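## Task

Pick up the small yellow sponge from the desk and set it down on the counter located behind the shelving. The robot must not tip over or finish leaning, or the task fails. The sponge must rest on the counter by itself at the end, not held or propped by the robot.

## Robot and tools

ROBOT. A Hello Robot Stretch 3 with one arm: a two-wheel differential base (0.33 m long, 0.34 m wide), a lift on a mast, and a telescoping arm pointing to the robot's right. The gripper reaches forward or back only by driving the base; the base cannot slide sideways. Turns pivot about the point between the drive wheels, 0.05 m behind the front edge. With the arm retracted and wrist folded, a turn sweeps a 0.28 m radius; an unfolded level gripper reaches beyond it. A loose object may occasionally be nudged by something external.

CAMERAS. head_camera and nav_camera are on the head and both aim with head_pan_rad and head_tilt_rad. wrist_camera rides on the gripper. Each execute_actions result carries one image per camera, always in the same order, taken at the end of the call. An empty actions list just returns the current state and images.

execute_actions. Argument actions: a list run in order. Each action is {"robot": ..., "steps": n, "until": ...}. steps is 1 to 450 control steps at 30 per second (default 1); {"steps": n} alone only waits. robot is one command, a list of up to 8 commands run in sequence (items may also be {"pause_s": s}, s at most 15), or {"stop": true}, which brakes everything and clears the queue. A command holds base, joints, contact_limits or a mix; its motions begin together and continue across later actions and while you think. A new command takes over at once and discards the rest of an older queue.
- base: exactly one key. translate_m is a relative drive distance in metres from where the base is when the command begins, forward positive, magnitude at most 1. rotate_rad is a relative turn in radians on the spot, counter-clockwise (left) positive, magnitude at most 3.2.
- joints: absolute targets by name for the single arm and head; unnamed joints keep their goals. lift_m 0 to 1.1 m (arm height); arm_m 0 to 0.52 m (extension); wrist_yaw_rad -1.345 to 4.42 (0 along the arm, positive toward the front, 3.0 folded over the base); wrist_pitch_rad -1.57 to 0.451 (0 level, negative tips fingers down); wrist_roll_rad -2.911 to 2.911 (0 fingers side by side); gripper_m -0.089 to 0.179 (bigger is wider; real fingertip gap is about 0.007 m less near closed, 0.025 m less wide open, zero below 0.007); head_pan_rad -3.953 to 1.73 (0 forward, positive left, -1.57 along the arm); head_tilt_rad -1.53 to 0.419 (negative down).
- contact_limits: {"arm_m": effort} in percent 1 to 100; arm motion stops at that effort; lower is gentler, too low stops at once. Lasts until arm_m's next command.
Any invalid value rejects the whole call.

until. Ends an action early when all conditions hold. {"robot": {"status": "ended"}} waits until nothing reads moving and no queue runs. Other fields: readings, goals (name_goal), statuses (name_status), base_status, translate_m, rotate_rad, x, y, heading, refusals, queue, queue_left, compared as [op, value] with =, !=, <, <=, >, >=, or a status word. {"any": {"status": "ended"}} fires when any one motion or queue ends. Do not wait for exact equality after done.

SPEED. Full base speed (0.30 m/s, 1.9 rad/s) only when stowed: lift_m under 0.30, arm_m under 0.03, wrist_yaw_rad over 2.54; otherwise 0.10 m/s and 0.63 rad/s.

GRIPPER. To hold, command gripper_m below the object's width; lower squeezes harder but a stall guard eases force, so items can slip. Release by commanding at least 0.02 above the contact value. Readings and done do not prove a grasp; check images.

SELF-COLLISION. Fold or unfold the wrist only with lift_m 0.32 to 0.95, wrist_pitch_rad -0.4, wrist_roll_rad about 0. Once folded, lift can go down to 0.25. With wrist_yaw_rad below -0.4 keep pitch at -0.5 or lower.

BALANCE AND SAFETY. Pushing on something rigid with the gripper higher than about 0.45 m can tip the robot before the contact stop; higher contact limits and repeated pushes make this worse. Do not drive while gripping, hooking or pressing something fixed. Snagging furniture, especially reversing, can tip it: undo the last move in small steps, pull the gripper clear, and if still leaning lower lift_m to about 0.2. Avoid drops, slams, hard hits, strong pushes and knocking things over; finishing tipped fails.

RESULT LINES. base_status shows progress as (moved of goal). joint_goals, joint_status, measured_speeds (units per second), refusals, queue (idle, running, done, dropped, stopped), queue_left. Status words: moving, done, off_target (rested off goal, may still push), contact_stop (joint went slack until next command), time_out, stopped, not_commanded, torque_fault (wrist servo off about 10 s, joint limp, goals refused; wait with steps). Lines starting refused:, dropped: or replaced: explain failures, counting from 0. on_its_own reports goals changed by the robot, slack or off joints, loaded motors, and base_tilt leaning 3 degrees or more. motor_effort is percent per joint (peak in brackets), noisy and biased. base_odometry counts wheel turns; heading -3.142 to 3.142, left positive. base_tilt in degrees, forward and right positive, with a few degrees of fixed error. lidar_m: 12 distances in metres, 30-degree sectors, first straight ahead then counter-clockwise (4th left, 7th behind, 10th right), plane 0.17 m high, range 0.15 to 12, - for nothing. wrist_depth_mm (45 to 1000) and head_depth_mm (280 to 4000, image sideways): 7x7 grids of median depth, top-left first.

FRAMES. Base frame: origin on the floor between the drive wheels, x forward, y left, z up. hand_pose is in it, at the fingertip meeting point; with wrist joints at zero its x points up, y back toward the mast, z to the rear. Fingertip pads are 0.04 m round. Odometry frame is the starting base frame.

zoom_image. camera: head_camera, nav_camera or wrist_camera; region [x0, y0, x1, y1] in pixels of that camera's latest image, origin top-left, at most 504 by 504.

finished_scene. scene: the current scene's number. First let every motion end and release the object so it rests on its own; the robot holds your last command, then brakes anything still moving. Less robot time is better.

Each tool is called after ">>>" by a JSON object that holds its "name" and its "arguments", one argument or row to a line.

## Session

>>> {"name": "execute_actions", "arguments": {
  "actions": []
}}

Scene clock: 0.00 s.
robot.base_odometry: x=+0.000 y=+0.000 heading=+0.000 (m, m, rad; robot's odometry frame)
robot.turned_by_wheels: +0.000 (rad since the last result)
robot.turned_by_imu: +0.000 (rad since the last result)
robot.base_tilt: forward=-1.7 right=-0.5 (deg)
robot.lidar_m: 1.26 1.66 1.57 1.27 1.29 1.19 0.96 0.96 1.07 1.93 2.48 1.97
robot.head_depth_mm: 1777 1962 1962 1957 1708 1977 1956 / 1801 1874 1867 1883 1717 1851 1874 / 1756 1787 1801 1792 1736 1119 1808 / 1712 1723 1689 1710 1690 1118 1724 / 1643 1662 1622 1634 1626 1124 1649 / 1581 1579 1569 1583 1587 1593 1584 / 1526 1524 1539 1529 1526 1525 1528
robot.base_status: not_commanded
robot.joint_positions: lift_m=+0.363 arm_m=+0.000 wrist_yaw_rad=+2.940 wrist_pitch_rad=-0.616 wrist_roll_rad=-0.015 gripper_m=+0.037 head_pan_rad=+0.018 head_tilt_rad=-0.008
robot.joint_goals: lift_m=+0.363 arm_m=+0.000 wrist_yaw_rad=+2.940 wrist_pitch_rad=-0.616 wrist_roll_rad=-0.015 gripper_m=+0.037 head_pan_rad=+0.018 head_tilt_rad=-0.008
robot.joint_status: lift_m=not_commanded arm_m=not_commanded wrist_yaw_rad=not_commanded wrist_pitch_rad=not_commanded wrist_roll_rad=not_commanded gripper_m=not_commanded head_pan_rad=not_commanded head_tilt_rad=not_commanded
robot.measured_speeds: translate_m=+0.000 rotate_rad=+0.000 lift_m=+0.000 arm_m=+0.000 wrist_yaw_rad=+0.000 wrist_pitch_rad=+0.000 wrist_roll_rad=+0.000 head_pan_rad=+0.000 head_tilt_rad=+0.000
robot: refusals=0 queue=idle queue_left=0
robot.motor_effort: left_wheel=+0 right_wheel=+1 lift_m=+22 arm_m=+0 wrist_yaw_rad=+0 wrist_pitch_rad=+3 wrist_roll_rad=+1 gripper_m=+0 head_pan_rad=+0 head_tilt_rad=+3 (%)
robot.hand_pose: x=+0.0179 y=+0.0464 z=+0.3340 quat_wxyz=(+0.281, +0.687, +0.148, +0.654) (m; robot's base frame)
robot.wrist_depth_mm: - - - - - - - / 900 - 960 975 - - - / 738 - 774 804 826 845 860 / 636 635 667 673 689 705 725 / 554 558 - 598 601 607 624 / 505 - - 517 532 536 542 / - - - 459 468 475 480
pictures: head_camera (sideways: a quarter turn clockwise sets it upright), nav_camera (sideways: a quarter turn counterclockwise sets it upright), wrist_camera
Images, in order (width x height): head_camera 896x504, nav_camera 672x504, wrist_camera 644x364.

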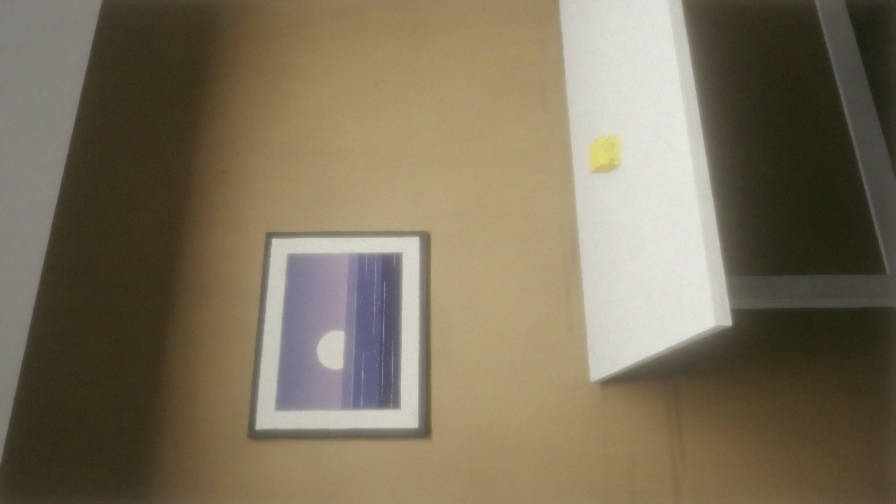

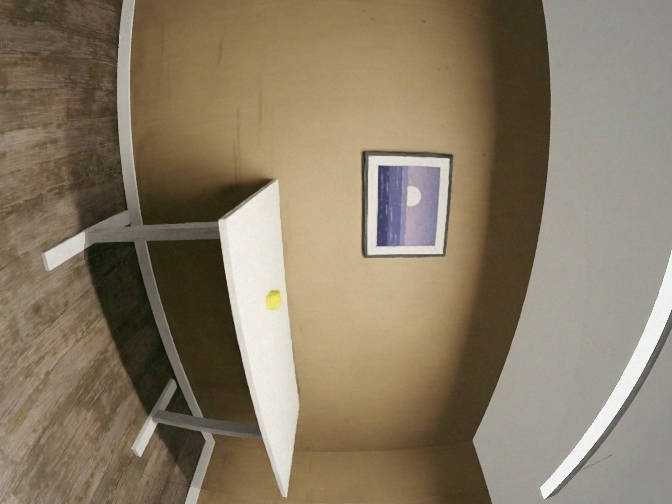

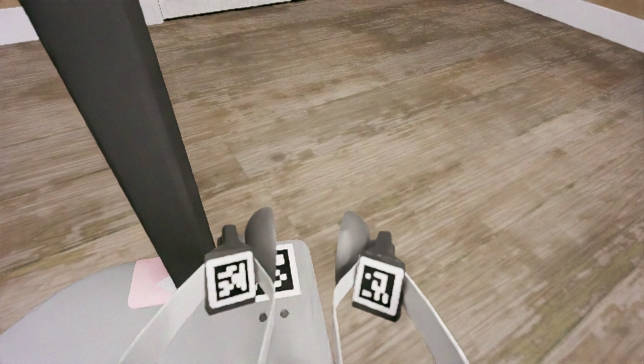

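>>> {"name": "execute_actions", "arguments": {
  "actions": [
    {"robot":{"base":{"rotate_rad":-0.55},"joints":{"lift_m":0.28,"wrist_pitch_rad":-0.4,"head_pan_rad":-2.3,"head_tilt_rad":-0.4}},"steps":200,"until":{"robot":{"status":"ended"}}}
  ]
}}

>>> {"name": "execute_actions", "arguments": {
  "actions": [
    {"robot":{"base":{"translate_m":0.8},"joints":{"head_pan_rad":0.9,"head_tilt_rad":-0.5}},"steps":300,"until":{"robot":{"status":"ended"}}}
  ]
}}

Scene clock: 3.00 s.
robot.base_odometry: x=+0.000 y=+0.000 heading=-0.550 (m, m, rad; robot's odometry frame)
robot.turned_by_wheels: -0.550 (rad since the last result)
robot.turned_by_imu: -0.560 (rad since the last result)
robot.base_tilt: forward=-1.7 right=-0.5 (deg)
robot.lidar_m: 1.97 1.26 1.66 1.58 1.27 1.27 1.37 0.96 0.96 1.06 1.93 2.49
robot.head_depth_mm: 1157 1258 959 1206 1163 1303 1345 / 1148 1273 1185 1494 1338 1284 1325 / 803 1247 1270 1487 1278 1438 1328 / 2631 2793 2465 2622 2081 1644 1344 / 2603 2840 2539 2643 2095 1599 1324 / 944 901 992 1010 1228 1454 1310 / 936 1237 1298 1449 1354 1224 1288
robot.base_status: done (rotate_rad -0.5499 of -0.5500)
robot.joint_positions: lift_m=+0.281 arm_m=+0.000 wrist_yaw_rad=+2.940 wrist_pitch_rad=-0.420 wrist_roll_rad=-0.015 gripper_m=+0.037 head_pan_rad=-2.293 head_tilt_rad=-0.396
robot.joint_goals: lift_m=+0.280 arm_m=+0.000 wrist_yaw_rad=+2.940 wrist_pitch_rad=-0.400 wrist_roll_rad=-0.015 gripper_m=+0.037 head_pan_rad=-2.300 head_tilt_rad=-0.400
robot.joint_status: lift_m=done arm_m=not_commanded wrist_yaw_rad=not_commanded wrist_pitch_rad=done wrist_roll_rad=not_commanded gripper_m=not_commanded head_pan_rad=done head_tilt_rad=done
robot.measured_speeds: translate_m=+0.000 rotate_rad=+0.000 lift_m=+0.000 arm_m=+0.000 wrist_yaw_rad=+0.000 wrist_pitch_rad=+0.000 wrist_roll_rad=+0.000 head_pan_rad=+0.000 head_tilt_rad=+0.000
robot: refusals=0 queue=done queue_left=0
robot.motor_effort: left_wheel=+3(12) right_wheel=-1(5) lift_m=+13(21) arm_m=+0(0) wrist_yaw_rad=-1(0) wrist_pitch_rad=+6(4) wrist_roll_rad=+1(1) gripper_m=-1(0) head_pan_rad=-4(41) head_tilt_rad=-2(32) (%)
robot.hand_pose: x=+0.0237 y=+0.0749 z=+0.2928 quat_wxyz=(+0.216, +0.698, +0.079, +0.679) (m; robot's base frame)
robot.wrist_depth_mm: - - - - - - - / - - - - - - - / 875 913 924 987 - - - / 682 - 725 748 758 788 810 / 568 - 609 600 624 631 651 / 477 - - 520 532 527 537 / - - - 436 442 452 461
pictures: head_camera (sideways: a quarter turn clockwise sets it upright), nav_camera (sideways: a quarter turn counterclockwise sets it upright), wrist_camera
Images, in order (width x height): head_camera 896x504, nav_camera 672x504, wrist_camera 644x364.

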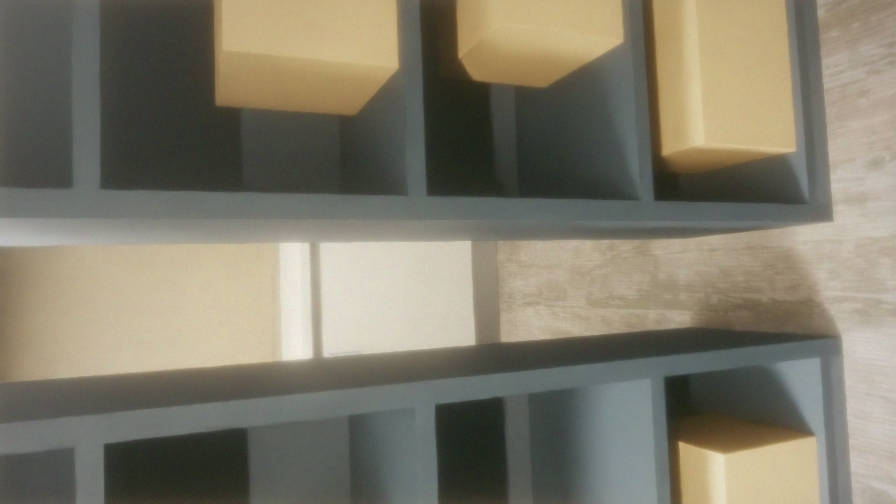

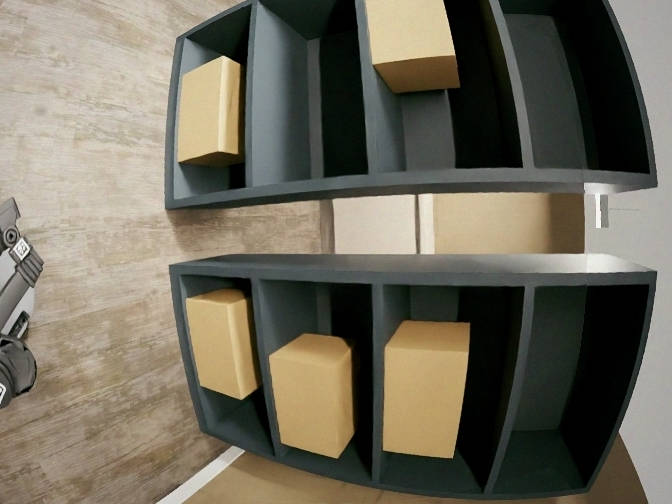

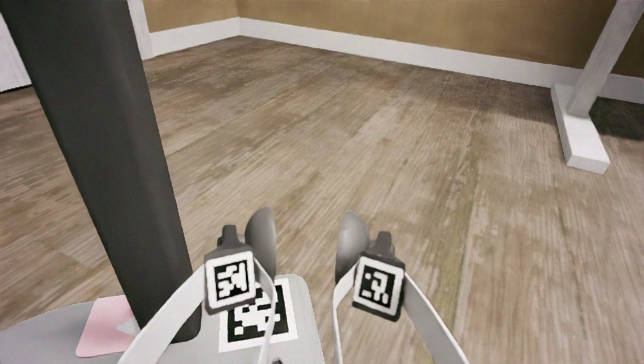

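Scene clock: 7.50 s.
robot.base_odometry: x=+0.682 y=-0.418 heading=-0.550 (m, m, rad; robot's odometry frame)
robot.turned_by_wheels: +0.000 (rad since the last result)
robot.turned_by_imu: -0.002 (rad since the last result)
robot.base_tilt: forward=-1.8 right=-0.5 (deg)
robot.lidar_m: 1.16 1.17 0.76 0.78 1.92 1.90 1.85 1.48 1.47 1.78 1.87 1.85
robot.head_depth_mm: 947 1040 1100 735 530 1404 1257 / 948 1037 1102 735 531 1424 1260 / 950 1029 1100 739 534 1411 1266 / 939 1027 1101 715 536 1421 1266 / 919 1031 1093 744 535 1428 1278 / 918 1027 1101 749 538 1012 1173 / 916 1024 1103 748 539 987 1271
robot.base_status: done (translate_m +0.8000 of +0.8000)
robot.joint_positions: lift_m=+0.280 arm_m=+0.000 wrist_yaw_rad=+2.940 wrist_pitch_rad=-0.419 wrist_roll_rad=-0.015 gripper_m=+0.037 head_pan_rad=+0.893 head_tilt_rad=-0.494
robot.joint_goals: lift_m=+0.280 arm_m=+0.000 wrist_yaw_rad=+2.940 wrist_pitch_rad=-0.400 wrist_roll_rad=-0.015 gripper_m=+0.037 head_pan_rad=+0.900 head_tilt_rad=-0.500
robot.joint_status: lift_m=done arm_m=not_commanded wrist_yaw_rad=not_commanded wrist_pitch_rad=done wrist_roll_rad=not_commanded gripper_m=not_commanded head_pan_rad=done head_tilt_rad=done
robot.measured_speeds: translate_m=+0.000 rotate_rad=+0.000 lift_m=+0.000 arm_m=+0.000 wrist_yaw_rad=+0.000 wrist_pitch_rad=+0.000 wrist_roll_rad=+0.000 head_pan_rad=+0.000 head_tilt_rad=+0.000
robot: refusals=0 queue=done queue_left=0
robot.motor_effort: left_wheel=+3(14) right_wheel=-1(3) lift_m=+12(13) arm_m=+0(0) wrist_yaw_rad=+0(1) wrist_pitch_rad=+6(6) wrist_roll_rad=+1(1) gripper_m=+0(0) head_pan_rad=+3(42) head_tilt_rad=-4(16) (%)
robot.hand_pose: x=+0.0237 y=+0.0750 z=+0.2929 quat_wxyz=(+0.216, +0.698, +0.078, +0.679) (m; robot's base frame)
robot.wrist_depth_mm: - - - - - - 925 / - - - - - - 973 / 876 915 941 900 - - - / 679 - 706 725 778 804 805 / 561 - 605 604 619 634 649 / 482 - - 524 525 522 536 / - - - 441 443 454 461
pictures: head_camera (sideways: a quarter turn clockwise sets it upright), nav_camera (sideways: a quarter turn counterclockwise sets it upright), wrist_camera
Images, in order (width x height): head_camera 896x504, nav_camera 672x504, wrist_camera 644x364.

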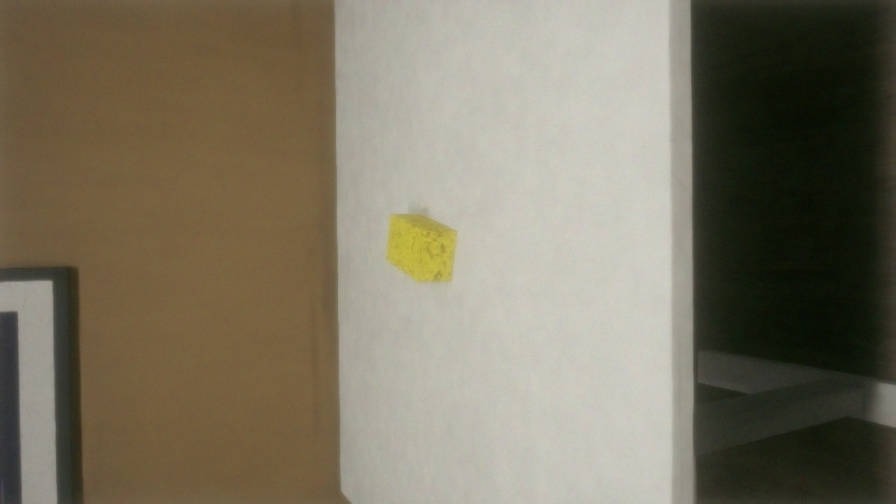

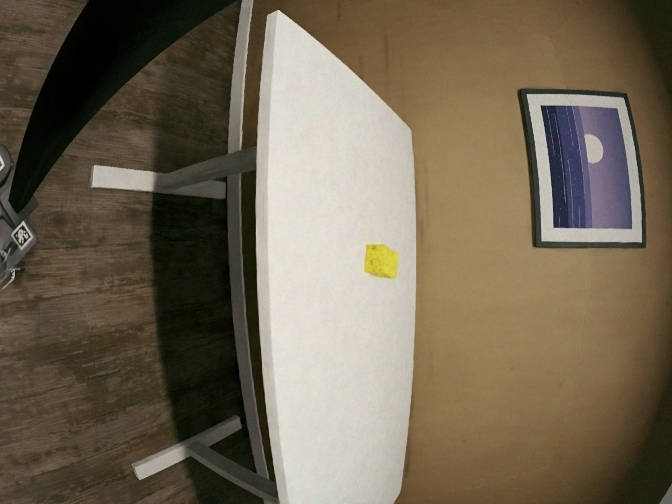

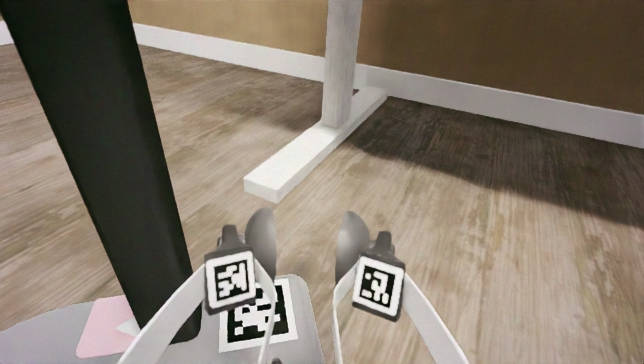

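>>> {"name": "execute_actions", "arguments": {
  "actions": [
    {"robot":{"base":{"rotate_rad":2.43},"joints":{"lift_m":1.095,"head_pan_rad":-3.95,"head_tilt_rad":-0.5}},"steps":300,"until":{"robot":{"base_status":["!=","moving"]}}},
    {"robot":{"joints":{"wrist_yaw_rad":1.5}},"steps":300,"until":{"robot":{"lift_m":[">",1.03]}}},
    {"robot":{"joints":{"wrist_yaw_rad":-0.2,"gripper_m":0.16,"wrist_pitch_rad":-0.7,"arm_m":0.3}},"steps":300,"until":{"robot":{"status":"ended"}}}
  ]
}}

Scene clock: 18.77 s.
robot.base_odometry: x=+0.682 y=-0.418 heading=+1.880 (m, m, rad; robot's odometry frame)
robot.turned_by_wheels: +2.430 (rad since the last result)
robot.turned_by_imu: +2.474 (rad since the last result)
robot.base_tilt: forward=-1.7 right=-0.5 (deg)
robot.lidar_m: 1.90 1.98 1.53 1.47 1.51 1.94 1.85 1.16 1.22 1.16 0.76 1.58
robot.head_depth_mm: - - - - - - - / - - - - - - - / - - - - 1962 1538 1269 / - - - - 1995 1545 1271 / - - - 2351 1987 1547 1271 / - - - 2392 2001 1559 1280 / - - - 2193 2002 1563 1266
robot.base_status: done (rotate_rad +2.4299 of +2.4300)
robot.joint_positions: lift_m=+1.095 arm_m=+0.300 wrist_yaw_rad=-0.199 wrist_pitch_rad=-0.711 wrist_roll_rad=-0.015 gripper_m=+0.160 head_pan_rad=-3.928 head_tilt_rad=-0.495
robot.joint_goals: lift_m=+1.095 arm_m=+0.300 wrist_yaw_rad=-0.200 wrist_pitch_rad=-0.700 wrist_roll_rad=-0.015 gripper_m=+0.160 head_pan_rad=-3.950 head_tilt_rad=-0.500
robot.joint_status: lift_m=done arm_m=done wrist_yaw_rad=done wrist_pitch_rad=done wrist_roll_rad=not_commanded gripper_m=done head_pan_rad=off_target head_tilt_rad=done
robot.measured_speeds: translate_m=+0.000 rotate_rad=+0.000 lift_m=+0.000 arm_m=+0.000 wrist_yaw_rad=+0.000 wrist_pitch_rad=+0.000 wrist_roll_rad=+0.000 head_pan_rad=+0.000 head_tilt_rad=+0.000
robot: refusals=0 queue=done queue_left=0
robot.motor_effort: left_wheel=-3(11) right_wheel=+2(6) lift_m=+27(28) arm_m=+3(2) wrist_yaw_rad=-1(2) wrist_pitch_rad=+3(7) wrist_roll_rad=+1(1) gripper_m=+0(99) head_pan_rad=-4(41) head_tilt_rad=-3(2) (%)
robot.hand_pose: x=-0.0568 y=-0.6196 z=+1.0478 quat_wxyz=(+0.640, +0.182, -0.679, -0.310) (m; robot's base frame)
robot.wrist_depth_mm: 469 478 499 512 526 543 560 / 398 402 412 422 438 450 460 / 338 344 295 361 371 379 389 / 301 288 264 315 321 331 337 / 270 264 264 282 284 295 294 / - 245 248 251 257 - 265 / 216 223 226 228 232 232 241
pictures: head_camera (sideways: a quarter turn clockwise sets it upright), nav_camera (sideways: a quarter turn counterclockwise sets it upright), wrist_camera
Images, in order (width x height): head_camera 896x504, nav_camera 672x504, wrist_camera 644x364.

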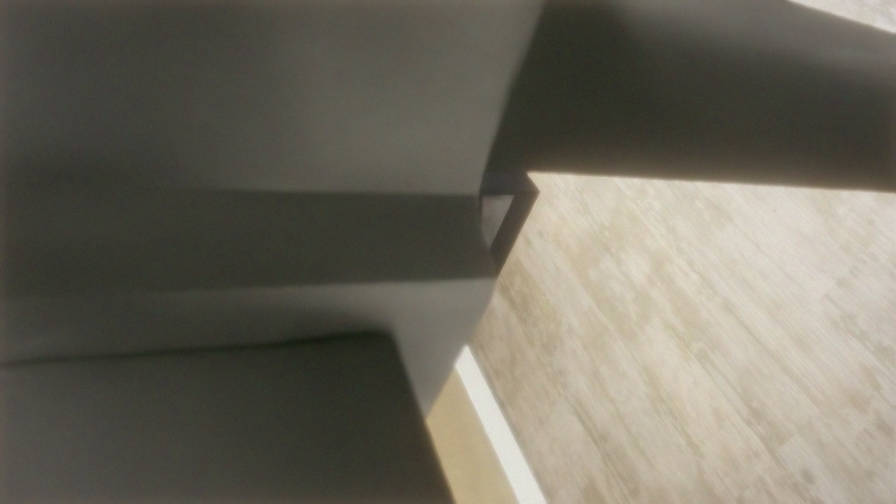

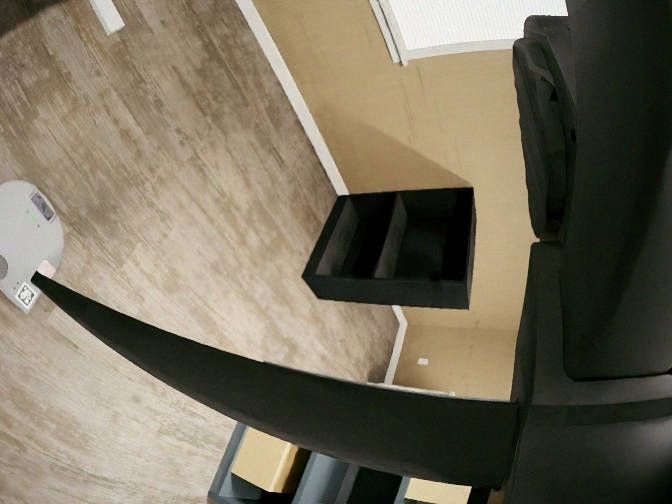

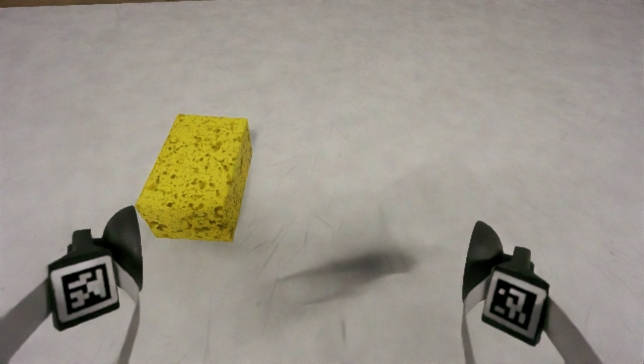

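>>> {"name": "execute_actions", "arguments": {
  "actions": [
    {"robot":{"base":{"translate_m":0.068},"joints":{"arm_m":0.425,"head_pan_rad":-1.57,"head_tilt_rad":-0.5}},"steps":300,"until":{"robot":{"base_status":["!=","moving"],"arm_m":[">",0.41]}}},
    {"robot":{"joints":{"lift_m":1.032}},"steps":300,"until":{"robot":{"status":"ended"}}}
  ]
}}

Scene clock: 22.83 s.
robot.base_odometry: x=+0.661 y=-0.353 heading=+1.880 (m, m, rad; robot's odometry frame)
robot.turned_by_wheels: +0.000 (rad since the last result)
robot.turned_by_imu: -0.001 (rad since the last result)
robot.base_tilt: forward=-1.7 right=-0.5 (deg)
robot.lidar_m: 1.84 1.91 1.60 1.47 1.63 2.02 1.92 1.21 1.22 1.16 0.74 1.58
robot.head_depth_mm: 964 1030 - 732 529 1451 1250 / 950 1020 1093 734 532 1442 1262 / 953 1007 1062 717 533 1409 1269 / 937 1021 1100 710 535 1420 1267 / 918 1028 1098 746 536 1416 1269 / 912 1020 1091 749 536 976 1177 / 908 1010 1088 750 539 1411 1271
robot.base_status: done (translate_m +0.0680 of +0.0680)
robot.joint_positions: lift_m=+1.032 arm_m=+0.425 wrist_yaw_rad=-0.199 wrist_pitch_rad=-0.711 wrist_roll_rad=-0.015 gripper_m=+0.160 head_pan_rad=-1.577 head_tilt_rad=-0.495
robot.joint_goals: lift_m=+1.032 arm_m=+0.425 wrist_yaw_rad=-0.200 wrist_pitch_rad=-0.700 wrist_roll_rad=-0.015 gripper_m=+0.160 head_pan_rad=-1.570 head_tilt_rad=-0.500
robot.joint_status: lift_m=done arm_m=done wrist_yaw_rad=done wrist_pitch_rad=done wrist_roll_rad=not_commanded gripper_m=done head_pan_rad=done head_tilt_rad=done
robot.measured_speeds: translate_m=+0.000 rotate_rad=+0.000 lift_m=+0.000 arm_m=+0.000 wrist_yaw_rad=+0.000 wrist_pitch_rad=+0.000 wrist_roll_rad=+0.000 head_pan_rad=+0.000 head_tilt_rad=+0.000
robot: refusals=0 queue=done queue_left=0
robot.motor_effort: left_wheel=-3(5) right_wheel=+2(6) lift_m=+13(28) arm_m=+3(3) wrist_yaw_rad=-2(2) wrist_pitch_rad=+3(3) wrist_roll_rad=+1(1) gripper_m=+0(0) head_pan_rad=+3(41) head_tilt_rad=-3(3) (%)
robot.hand_pose: x=-0.0568 y=-0.7445 z=+0.9857 quat_wxyz=(+0.640, +0.182, -0.679, -0.310) (m; robot's base frame)
robot.wrist_depth_mm: 345 355 368 378 393 402 413 / 292 297 304 313 321 331 340 / 252 257 263 268 274 280 288 / 222 225 228 175 239 244 249 / 200 203 199 156 210 218 220 / - 182 177 140 189 - 196 / 161 165 131 127 170 172 179
pictures: head_camera (sideways: a quarter turn clockwise sets it upright), nav_camera (sideways: a quarter turn counterclockwise sets it upright), wrist_camera
Images, in order (width x height): head_camera 896x504, nav_camera 672x504, wrist_camera 644x364.

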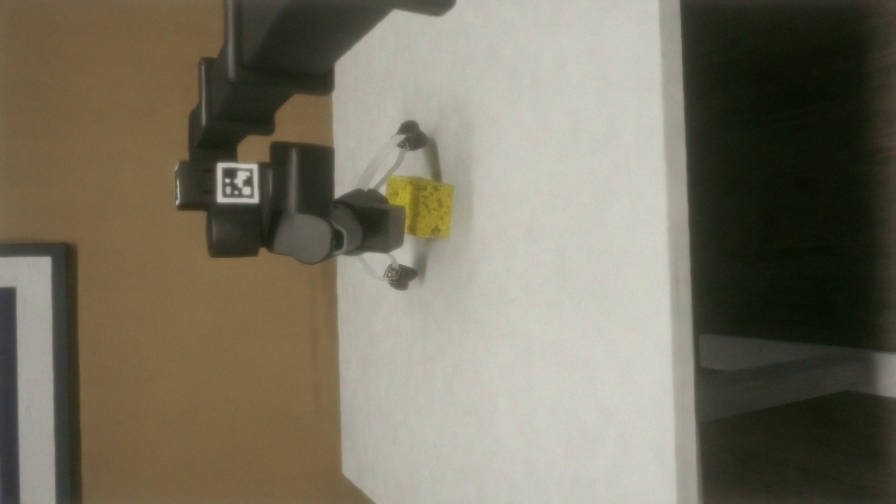

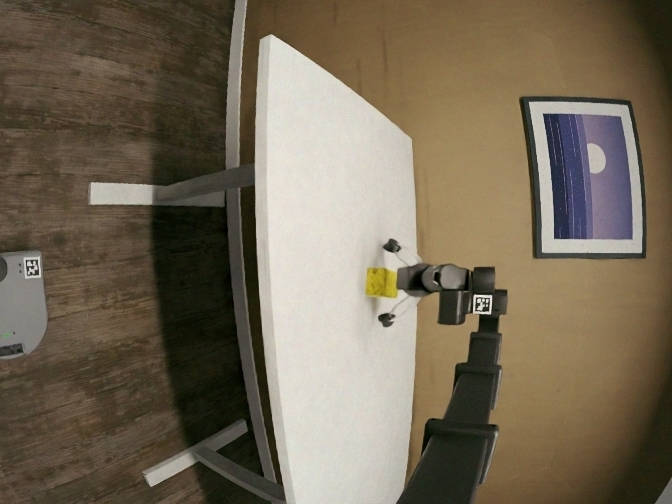

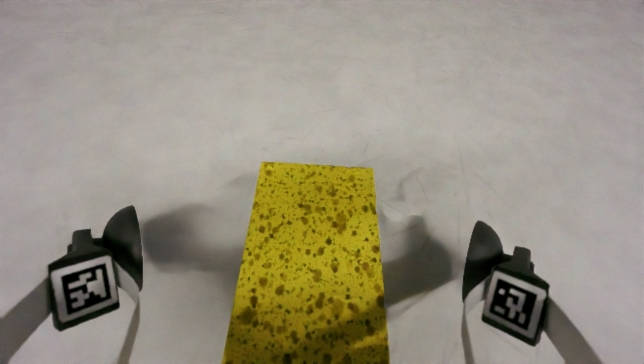

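>>> {"name": "execute_actions", "arguments": {
  "actions": [
    {"robot":[{"joints":{"lift_m":1.021,"arm_m":0.415}},{"joints":{"gripper_m":0.025}}],"steps":300,"until":{"robot":{"status":"ended"}}}
  ]
}}

>>> {"name": "execute_actions", "arguments": {
  "actions": [
    {"robot":{"joints":{"lift_m":1.07}},"steps":300,"until":{"robot":{"lift_m":[">",1.055]}}}
  ]
}}

Scene clock: 25.67 s.
robot.base_odometry: x=+0.661 y=-0.353 heading=+1.880 (m, m, rad; robot's odometry frame)
robot.turned_by_wheels: +0.000 (rad since the last result)
robot.turned_by_imu: +0.000 (rad since the last result)
robot.base_tilt: forward=-1.7 right=-0.4 (deg)
robot.lidar_m: 1.83 1.90 1.60 1.47 1.63 2.01 1.92 1.22 1.22 1.16 0.74 1.57
robot.head_depth_mm: 962 1048 - 711 531 1441 1259 / 956 1028 1098 732 530 1452 1261 / 947 1010 - 703 532 1401 1263 / 937 1021 1105 703 535 1420 1274 / 923 1032 1101 744 536 1418 1274 / 910 1017 1095 750 537 978 1179 / 911 1013 1085 750 539 1425 1266
robot.base_status: done (translate_m +0.0680 of +0.0680)
robot.joint_positions: lift_m=+1.022 arm_m=+0.415 wrist_yaw_rad=-0.199 wrist_pitch_rad=-0.710 wrist_roll_rad=-0.015 gripper_m=+0.026 head_pan_rad=-1.577 head_tilt_rad=-0.495
robot.joint_goals: lift_m=+1.021 arm_m=+0.415 wrist_yaw_rad=-0.200 wrist_pitch_rad=-0.700 wrist_roll_rad=-0.015 gripper_m=+0.025 head_pan_rad=-1.570 head_tilt_rad=-0.500
robot.joint_status: lift_m=done arm_m=done wrist_yaw_rad=done wrist_pitch_rad=done wrist_roll_rad=not_commanded gripper_m=done head_pan_rad=done head_tilt_rad=done
robot.measured_speeds: translate_m=+0.000 rotate_rad=+0.000 lift_m=+0.000 arm_m=+0.000 wrist_yaw_rad=+0.000 wrist_pitch_rad=+0.000 wrist_roll_rad=+0.000 head_pan_rad=+0.000 head_tilt_rad=+0.000
robot: refusals=0 queue=done queue_left=0
robot.motor_effort: left_wheel=-3(3) right_wheel=+2(2) lift_m=+13(12) arm_m=-3(3) wrist_yaw_rad=-1(1) wrist_pitch_rad=+3(3) wrist_roll_rad=+1(1) gripper_m=-20(99) head_pan_rad=+3(3) head_tilt_rad=-4(2) (%)
robot.hand_pose: x=-0.0568 y=-0.7353 z=+0.9749 quat_wxyz=(+0.640, +0.181, -0.679, -0.310) (m; robot's base frame)
robot.wrist_depth_mm: 328 335 347 354 372 381 394 / 275 280 287 295 304 312 321 / 237 241 246 251 258 264 270 / 209 212 210 161 225 230 234 / 186 189 145 143 200 202 207 / 169 172 128 129 - 182 184 / 154 156 150 122 160 165 166
pictures: head_camera (sideways: a quarter turn clockwise sets it upright), nav_camera (sideways: a quarter turn counterclockwise sets it upright), wrist_camera
Images, in order (width x height): head_camera 896x504, nav_camera 672x504, wrist_camera 644x364.

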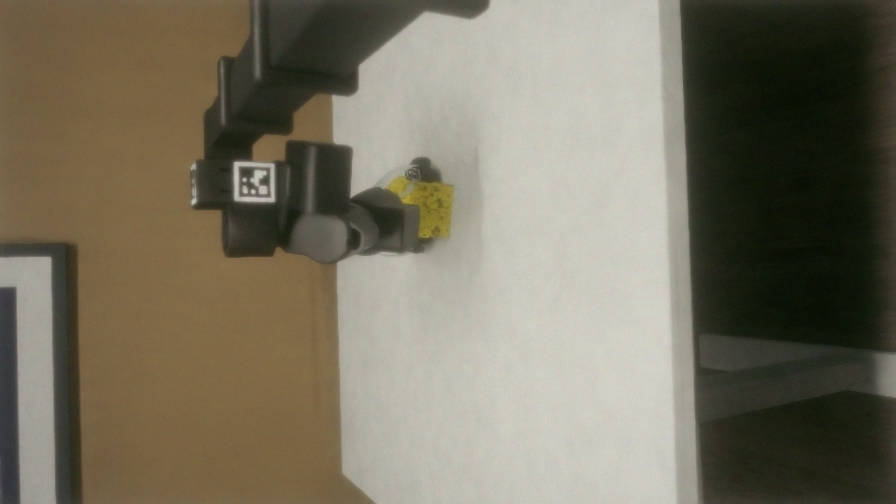

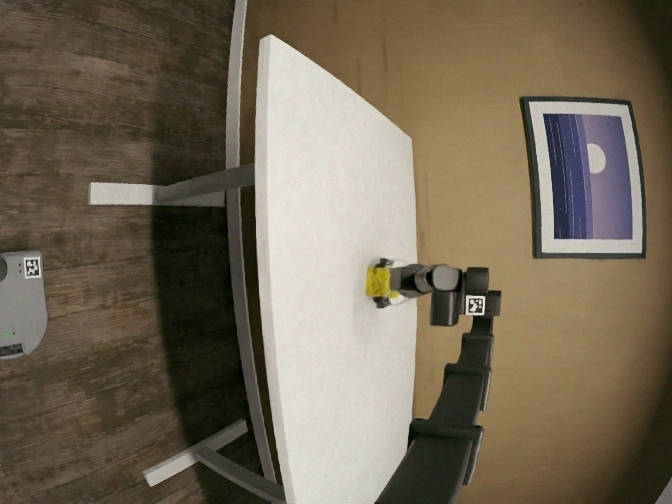

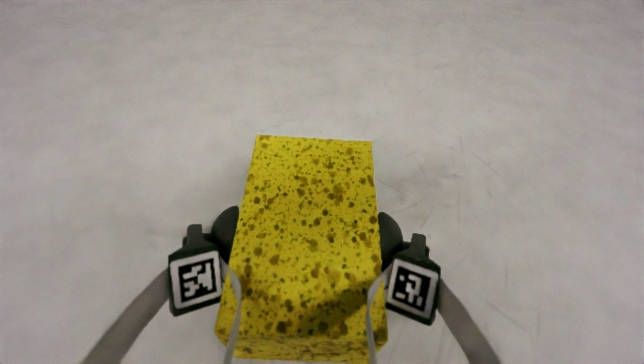

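Scene clock: 26.30 s.
robot.base_odometry: x=+0.661 y=-0.353 heading=+1.880 (m, m, rad; robot's odometry frame)
robot.turned_by_wheels: +0.000 (rad since the last result)
robot.turned_by_imu: +0.000 (rad since the last result)
robot.base_tilt: forward=-1.7 right=-0.5 (deg)
robot.lidar_m: 1.84 1.90 1.60 1.47 1.62 2.02 1.92 1.21 1.22 1.16 0.74 1.57
robot.head_depth_mm: 964 1017 1082 734 528 1457 1262 / 953 1021 1096 735 528 1440 1260 / 948 - 1098 699 532 1410 1260 / 935 1013 1106 706 534 1407 1268 / 917 1025 1104 744 534 1418 1265 / 920 1016 1089 750 537 975 1179 / 909 1009 1085 749 538 1420 1265
robot.base_status: done (translate_m +0.0680 of +0.0680)
robot.joint_positions: lift_m=+1.057 arm_m=+0.415 wrist_yaw_rad=-0.199 wrist_pitch_rad=-0.712 wrist_roll_rad=-0.015 gripper_m=+0.026 head_pan_rad=-1.577 head_tilt_rad=-0.495
robot.joint_goals: lift_m=+1.070 arm_m=+0.415 wrist_yaw_rad=-0.200 wrist_pitch_rad=-0.700 wrist_roll_rad=-0.015 gripper_m=+0.025 head_pan_rad=-1.570 head_tilt_rad=-0.500
robot.joint_status: lift_m=moving arm_m=done wrist_yaw_rad=done wrist_pitch_rad=done wrist_roll_rad=not_commanded gripper_m=done head_pan_rad=done head_tilt_rad=done
robot.measured_speeds: translate_m=+0.000 rotate_rad=+0.000 lift_m=+0.074 arm_m=+0.000 wrist_yaw_rad=+0.000 wrist_pitch_rad=+0.000 wrist_roll_rad=+0.000 head_pan_rad=+0.000 head_tilt_rad=+0.000
robot: refusals=0 queue=running queue_left=0
robot.motor_effort: left_wheel=-3(3) right_wheel=+2(2) lift_m=+28(29) arm_m=-3(3) wrist_yaw_rad=-1(2) wrist_pitch_rad=+4(3) wrist_roll_rad=+1(1) gripper_m=-20(20) head_pan_rad=+3(3) head_tilt_rad=-3(3) (%)
robot.hand_pose: x=-0.0568 y=-0.7349 z=+1.0100 quat_wxyz=(+0.640, +0.182, -0.679, -0.310) (m; robot's base frame)
robot.wrist_depth_mm: 392 402 414 429 441 457 475 / 331 339 346 357 366 374 386 / 287 292 298 305 312 319 327 / 251 255 254 160 272 276 284 / 225 226 144 143 242 244 250 / 203 207 129 130 - 218 223 / 186 188 161 123 193 199 201
pictures: head_camera (sideways: a quarter turn clockwise sets it upright), nav_camera (sideways: a quarter turn counterclockwise sets it upright), wrist_camera
Images, in order (width x height): head_camera 896x504, nav_camera 672x504, wrist_camera 644x364.

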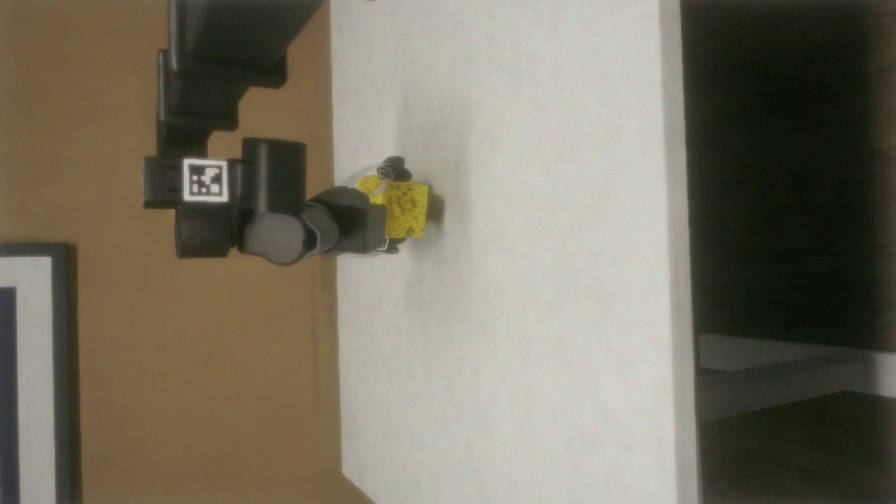

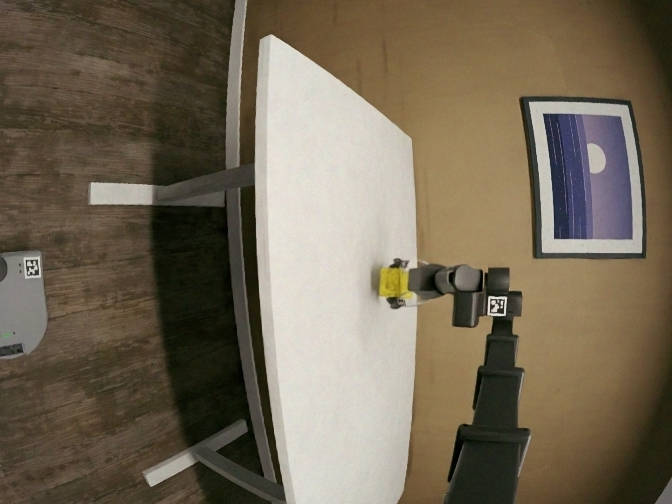

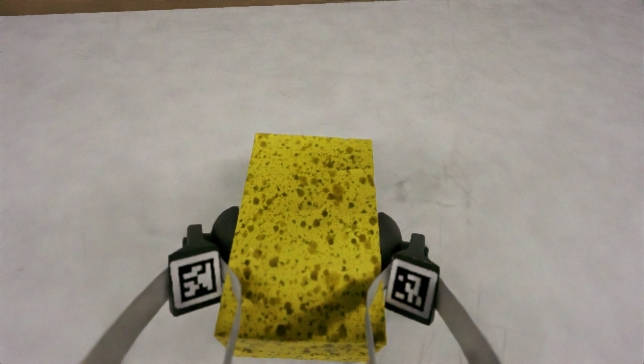

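>>> {"name": "execute_actions", "arguments": {
  "actions": [
    {"robot":{"base":{"rotate_rad":2.2},"joints":{"arm_m":0,"wrist_yaw_rad":1.5,"wrist_pitch_rad":-0.4,"head_pan_rad":-0.3,"head_tilt_rad":-0.6}},"steps":400,"until":{"robot":{"rotate_rad":[">",1.2],"arm_m":["<",0.15]}}},
    {"robot":{"joints":{"lift_m":0.28}},"steps":400,"until":{"robot":{"base_status":["!=","moving"],"lift_m":["<",0.93]}}},
    {"robot":{"base":{"translate_m":0.55},"joints":{"wrist_yaw_rad":2.7}},"steps":400,"until":{"robot":{"status":"ended"}}}
  ]
}}

Scene clock: 37.67 s.
robot.base_odometry: x=+0.336 y=-0.797 heading=-2.203 (m, m, rad; robot's odometry frame)
robot.turned_by_wheels: +2.200 (rad since the last result)
robot.turned_by_imu: +2.240 (rad since the last result)
robot.base_tilt: forward=-1.7 right=-0.5 (deg)
robot.lidar_m: 1.27 1.65 1.61 1.71 1.65 1.62 1.27 2.19 2.14 1.40 1.03 1.00
robot.head_depth_mm: 868 859 1391 1368 1294 1382 1189 / 898 884 1439 1363 1560 1421 1197 / 842 1018 1109 1254 1568 1427 1205 / 2751 3051 3153 2356 1776 1436 1199 / 2795 3170 3397 2339 1782 1439 1203 / 2839 3075 3101 2156 1717 1444 1208 / 2421 2321 1308 1444 1652 1445 1209
robot.base_status: done (translate_m +0.5500 of +0.5500)
robot.joint_positions: lift_m=+0.280 arm_m=+0.000 wrist_yaw_rad=+2.698 wrist_pitch_rad=-0.420 wrist_roll_rad=-0.015 gripper_m=+0.026 head_pan_rad=-0.307 head_tilt_rad=-0.594
robot.joint_goals: lift_m=+0.280 arm_m=+0.000 wrist_yaw_rad=+2.700 wrist_pitch_rad=-0.400 wrist_roll_rad=-0.015 gripper_m=+0.025 head_pan_rad=-0.300 head_tilt_rad=-0.600
robot.joint_status: lift_m=done arm_m=done wrist_yaw_rad=done wrist_pitch_rad=done wrist_roll_rad=not_commanded gripper_m=done head_pan_rad=done head_tilt_rad=done
robot.measured_speeds: translate_m=+0.000 rotate_rad=+0.000 lift_m=+0.000 arm_m=+0.000 wrist_yaw_rad=+0.000 wrist_pitch_rad=+0.000 wrist_roll_rad=+0.000 head_pan_rad=+0.000 head_tilt_rad=+0.000
robot: refusals=0 queue=done queue_left=0
robot.motor_effort: left_wheel=-3(12) right_wheel=+2(7) lift_m=+13(27) arm_m=-3(3) wrist_yaw_rad=+2(3) wrist_pitch_rad=+6(5) wrist_roll_rad=+1(1) gripper_m=-20(20) head_pan_rad=+3(43) head_tilt_rad=-3(17) (%)
robot.hand_pose: x=+0.0749 y=+0.0572 z=+0.2927 quat_wxyz=(+0.296, +0.702, -0.006, +0.647) (m; robot's base frame)
robot.wrist_depth_mm: - - - - - - - / - - - - - - - / 850 916 932 969 - - - / 691 701 687 160 775 794 815 / 566 579 144 143 618 634 651 / - 498 128 130 - 528 540 / - - 121 123 436 453 457
pictures: head_camera (sideways: a quarter turn clockwise sets it upright), nav_camera (sideways: a quarter turn counterclockwise sets it upright), wrist_camera
Images, in order (width x height): head_camera 896x504, nav_camera 672x504, wrist_camera 644x364.

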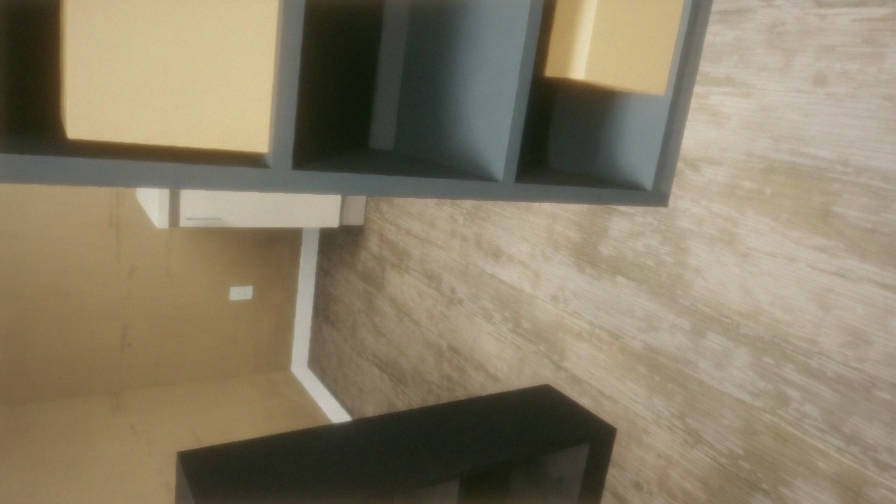

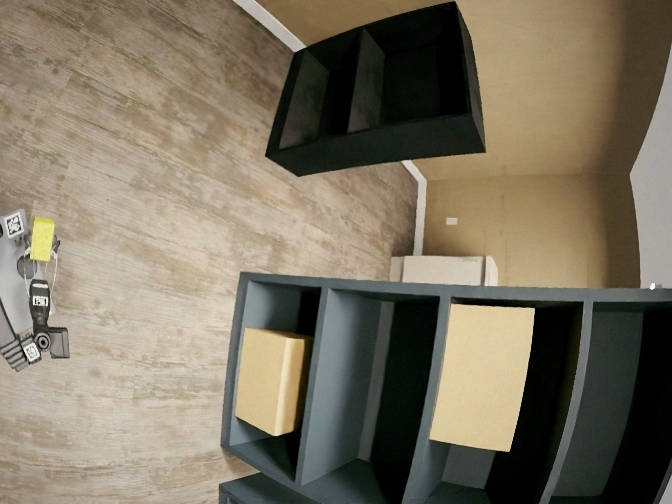

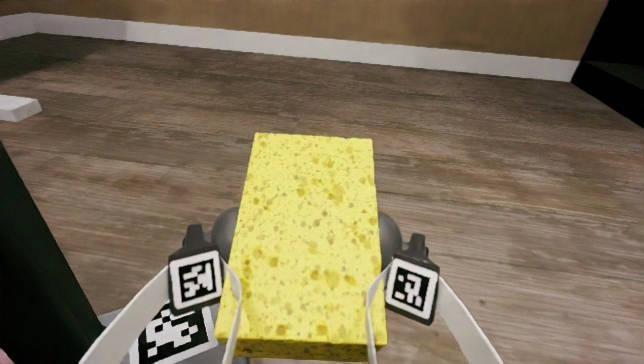

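>>> {"name": "execute_actions", "arguments": {
  "actions": [
    {"robot":[{"base":{"translate_m":0.9}},{"base":{"rotate_rad":-0.66},"joints":{"head_pan_rad":0,"head_tilt_rad":-0.9}}],"steps":400,"until":{"robot":{"status":"ended"}}}
  ]
}}

Scene clock: 44.90 s.
robot.base_odometry: x=-0.196 y=-1.523 heading=-2.863 (m, m, rad; robot's odometry frame)
robot.turned_by_wheels: -0.660 (rad since the last result)
robot.turned_by_imu: -0.674 (rad since the last result)
robot.base_tilt: forward=-1.7 right=-0.6 (deg)
robot.lidar_m: 1.81 0.45 0.38 1.10 1.13 1.47 1.91 2.18 2.80 1.50 0.40 0.42
robot.head_depth_mm: 1634 1789 754 784 824 871 1072 / 1623 1926 1993 1578 1195 1188 1089 / 1593 1878 1991 1668 1415 1232 1105 / 1588 1852 2001 1655 1415 1249 1093 / 1572 1876 2028 1668 1428 1245 1096 / 2059 2336 1993 1654 1424 1217 1086 / 2066 2382 2019 1668 1053 878 1054
robot.base_status: done (rotate_rad -0.6599 of -0.6600)
robot.joint_positions: lift_m=+0.280 arm_m=+0.000 wrist_yaw_rad=+2.698 wrist_pitch_rad=-0.420 wrist_roll_rad=-0.015 gripper_m=+0.026 head_pan_rad=-0.007 head_tilt_rad=-0.889
robot.joint_goals: lift_m=+0.280 arm_m=+0.000 wrist_yaw_rad=+2.700 wrist_pitch_rad=-0.400 wrist_roll_rad=-0.015 gripper_m=+0.025 head_pan_rad=+0.000 head_tilt_rad=-0.900
robot.joint_status: lift_m=done arm_m=done wrist_yaw_rad=done wrist_pitch_rad=done wrist_roll_rad=not_commanded gripper_m=done head_pan_rad=done head_tilt_rad=done
robot.measured_speeds: translate_m=+0.000 rotate_rad=+0.000 lift_m=+0.000 arm_m=+0.000 wrist_yaw_rad=+0.000 wrist_pitch_rad=+0.000 wrist_roll_rad=+0.000 head_pan_rad=+0.000 head_tilt_rad=+0.000
robot: refusals=0 queue=done queue_left=0
robot.motor_effort: left_wheel=+3(11) right_wheel=-1(8) lift_m=+13(12) arm_m=-3(3) wrist_yaw_rad=+3(1) wrist_pitch_rad=+6(6) wrist_roll_rad=+1(1) gripper_m=-20(20) head_pan_rad=+3(25) head_tilt_rad=-7(31) (%)
robot.hand_pose: x=+0.0749 y=+0.0572 z=+0.2927 quat_wxyz=(+0.296, +0.702, -0.006, +0.648) (m; robot's base frame)
robot.wrist_depth_mm: 900 966 - 403 444 - - / 945 - - 447 486 - - / 873 896 835 455 557 - - / 696 709 696 160 635 780 819 / 571 577 144 143 620 637 641 / - 492 129 130 - 527 541 / - - 121 123 438 459 462
pictures: head_camera (sideways: a quarter turn clockwise sets it upright), nav_camera (sideways: a quarter turn counterclockwise sets it upright), wrist_camera
Images, in order (width x height): head_camera 896x504, nav_camera 672x504, wrist_camera 644x364.

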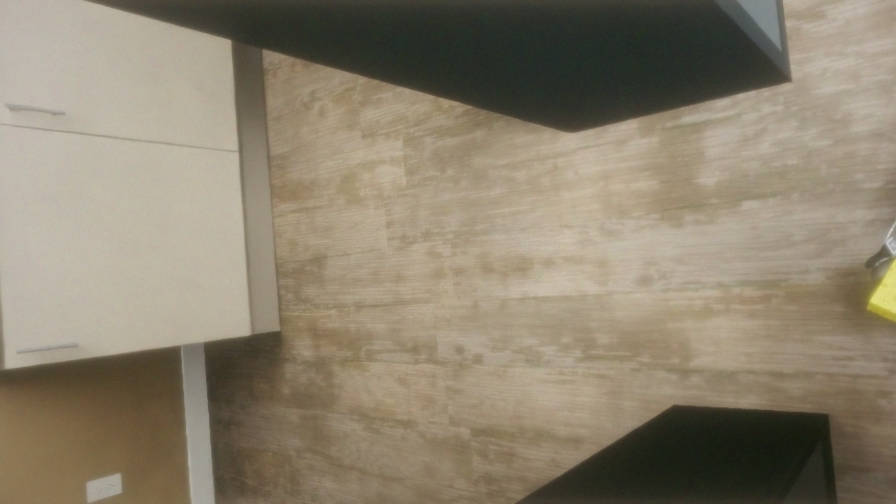

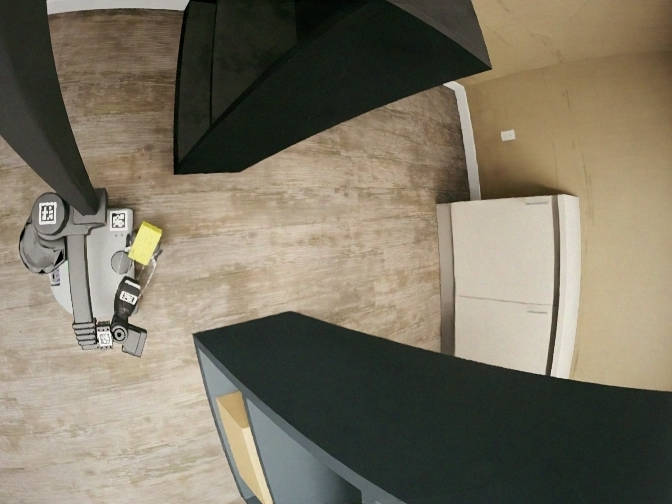

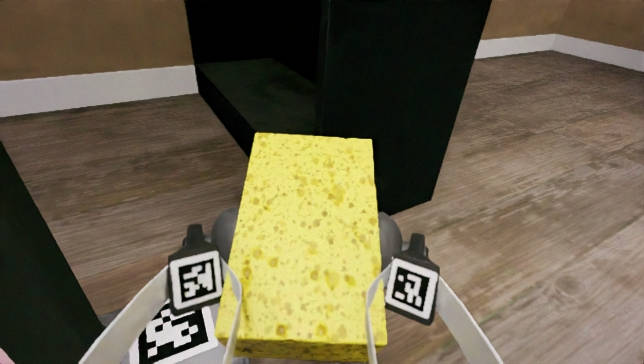

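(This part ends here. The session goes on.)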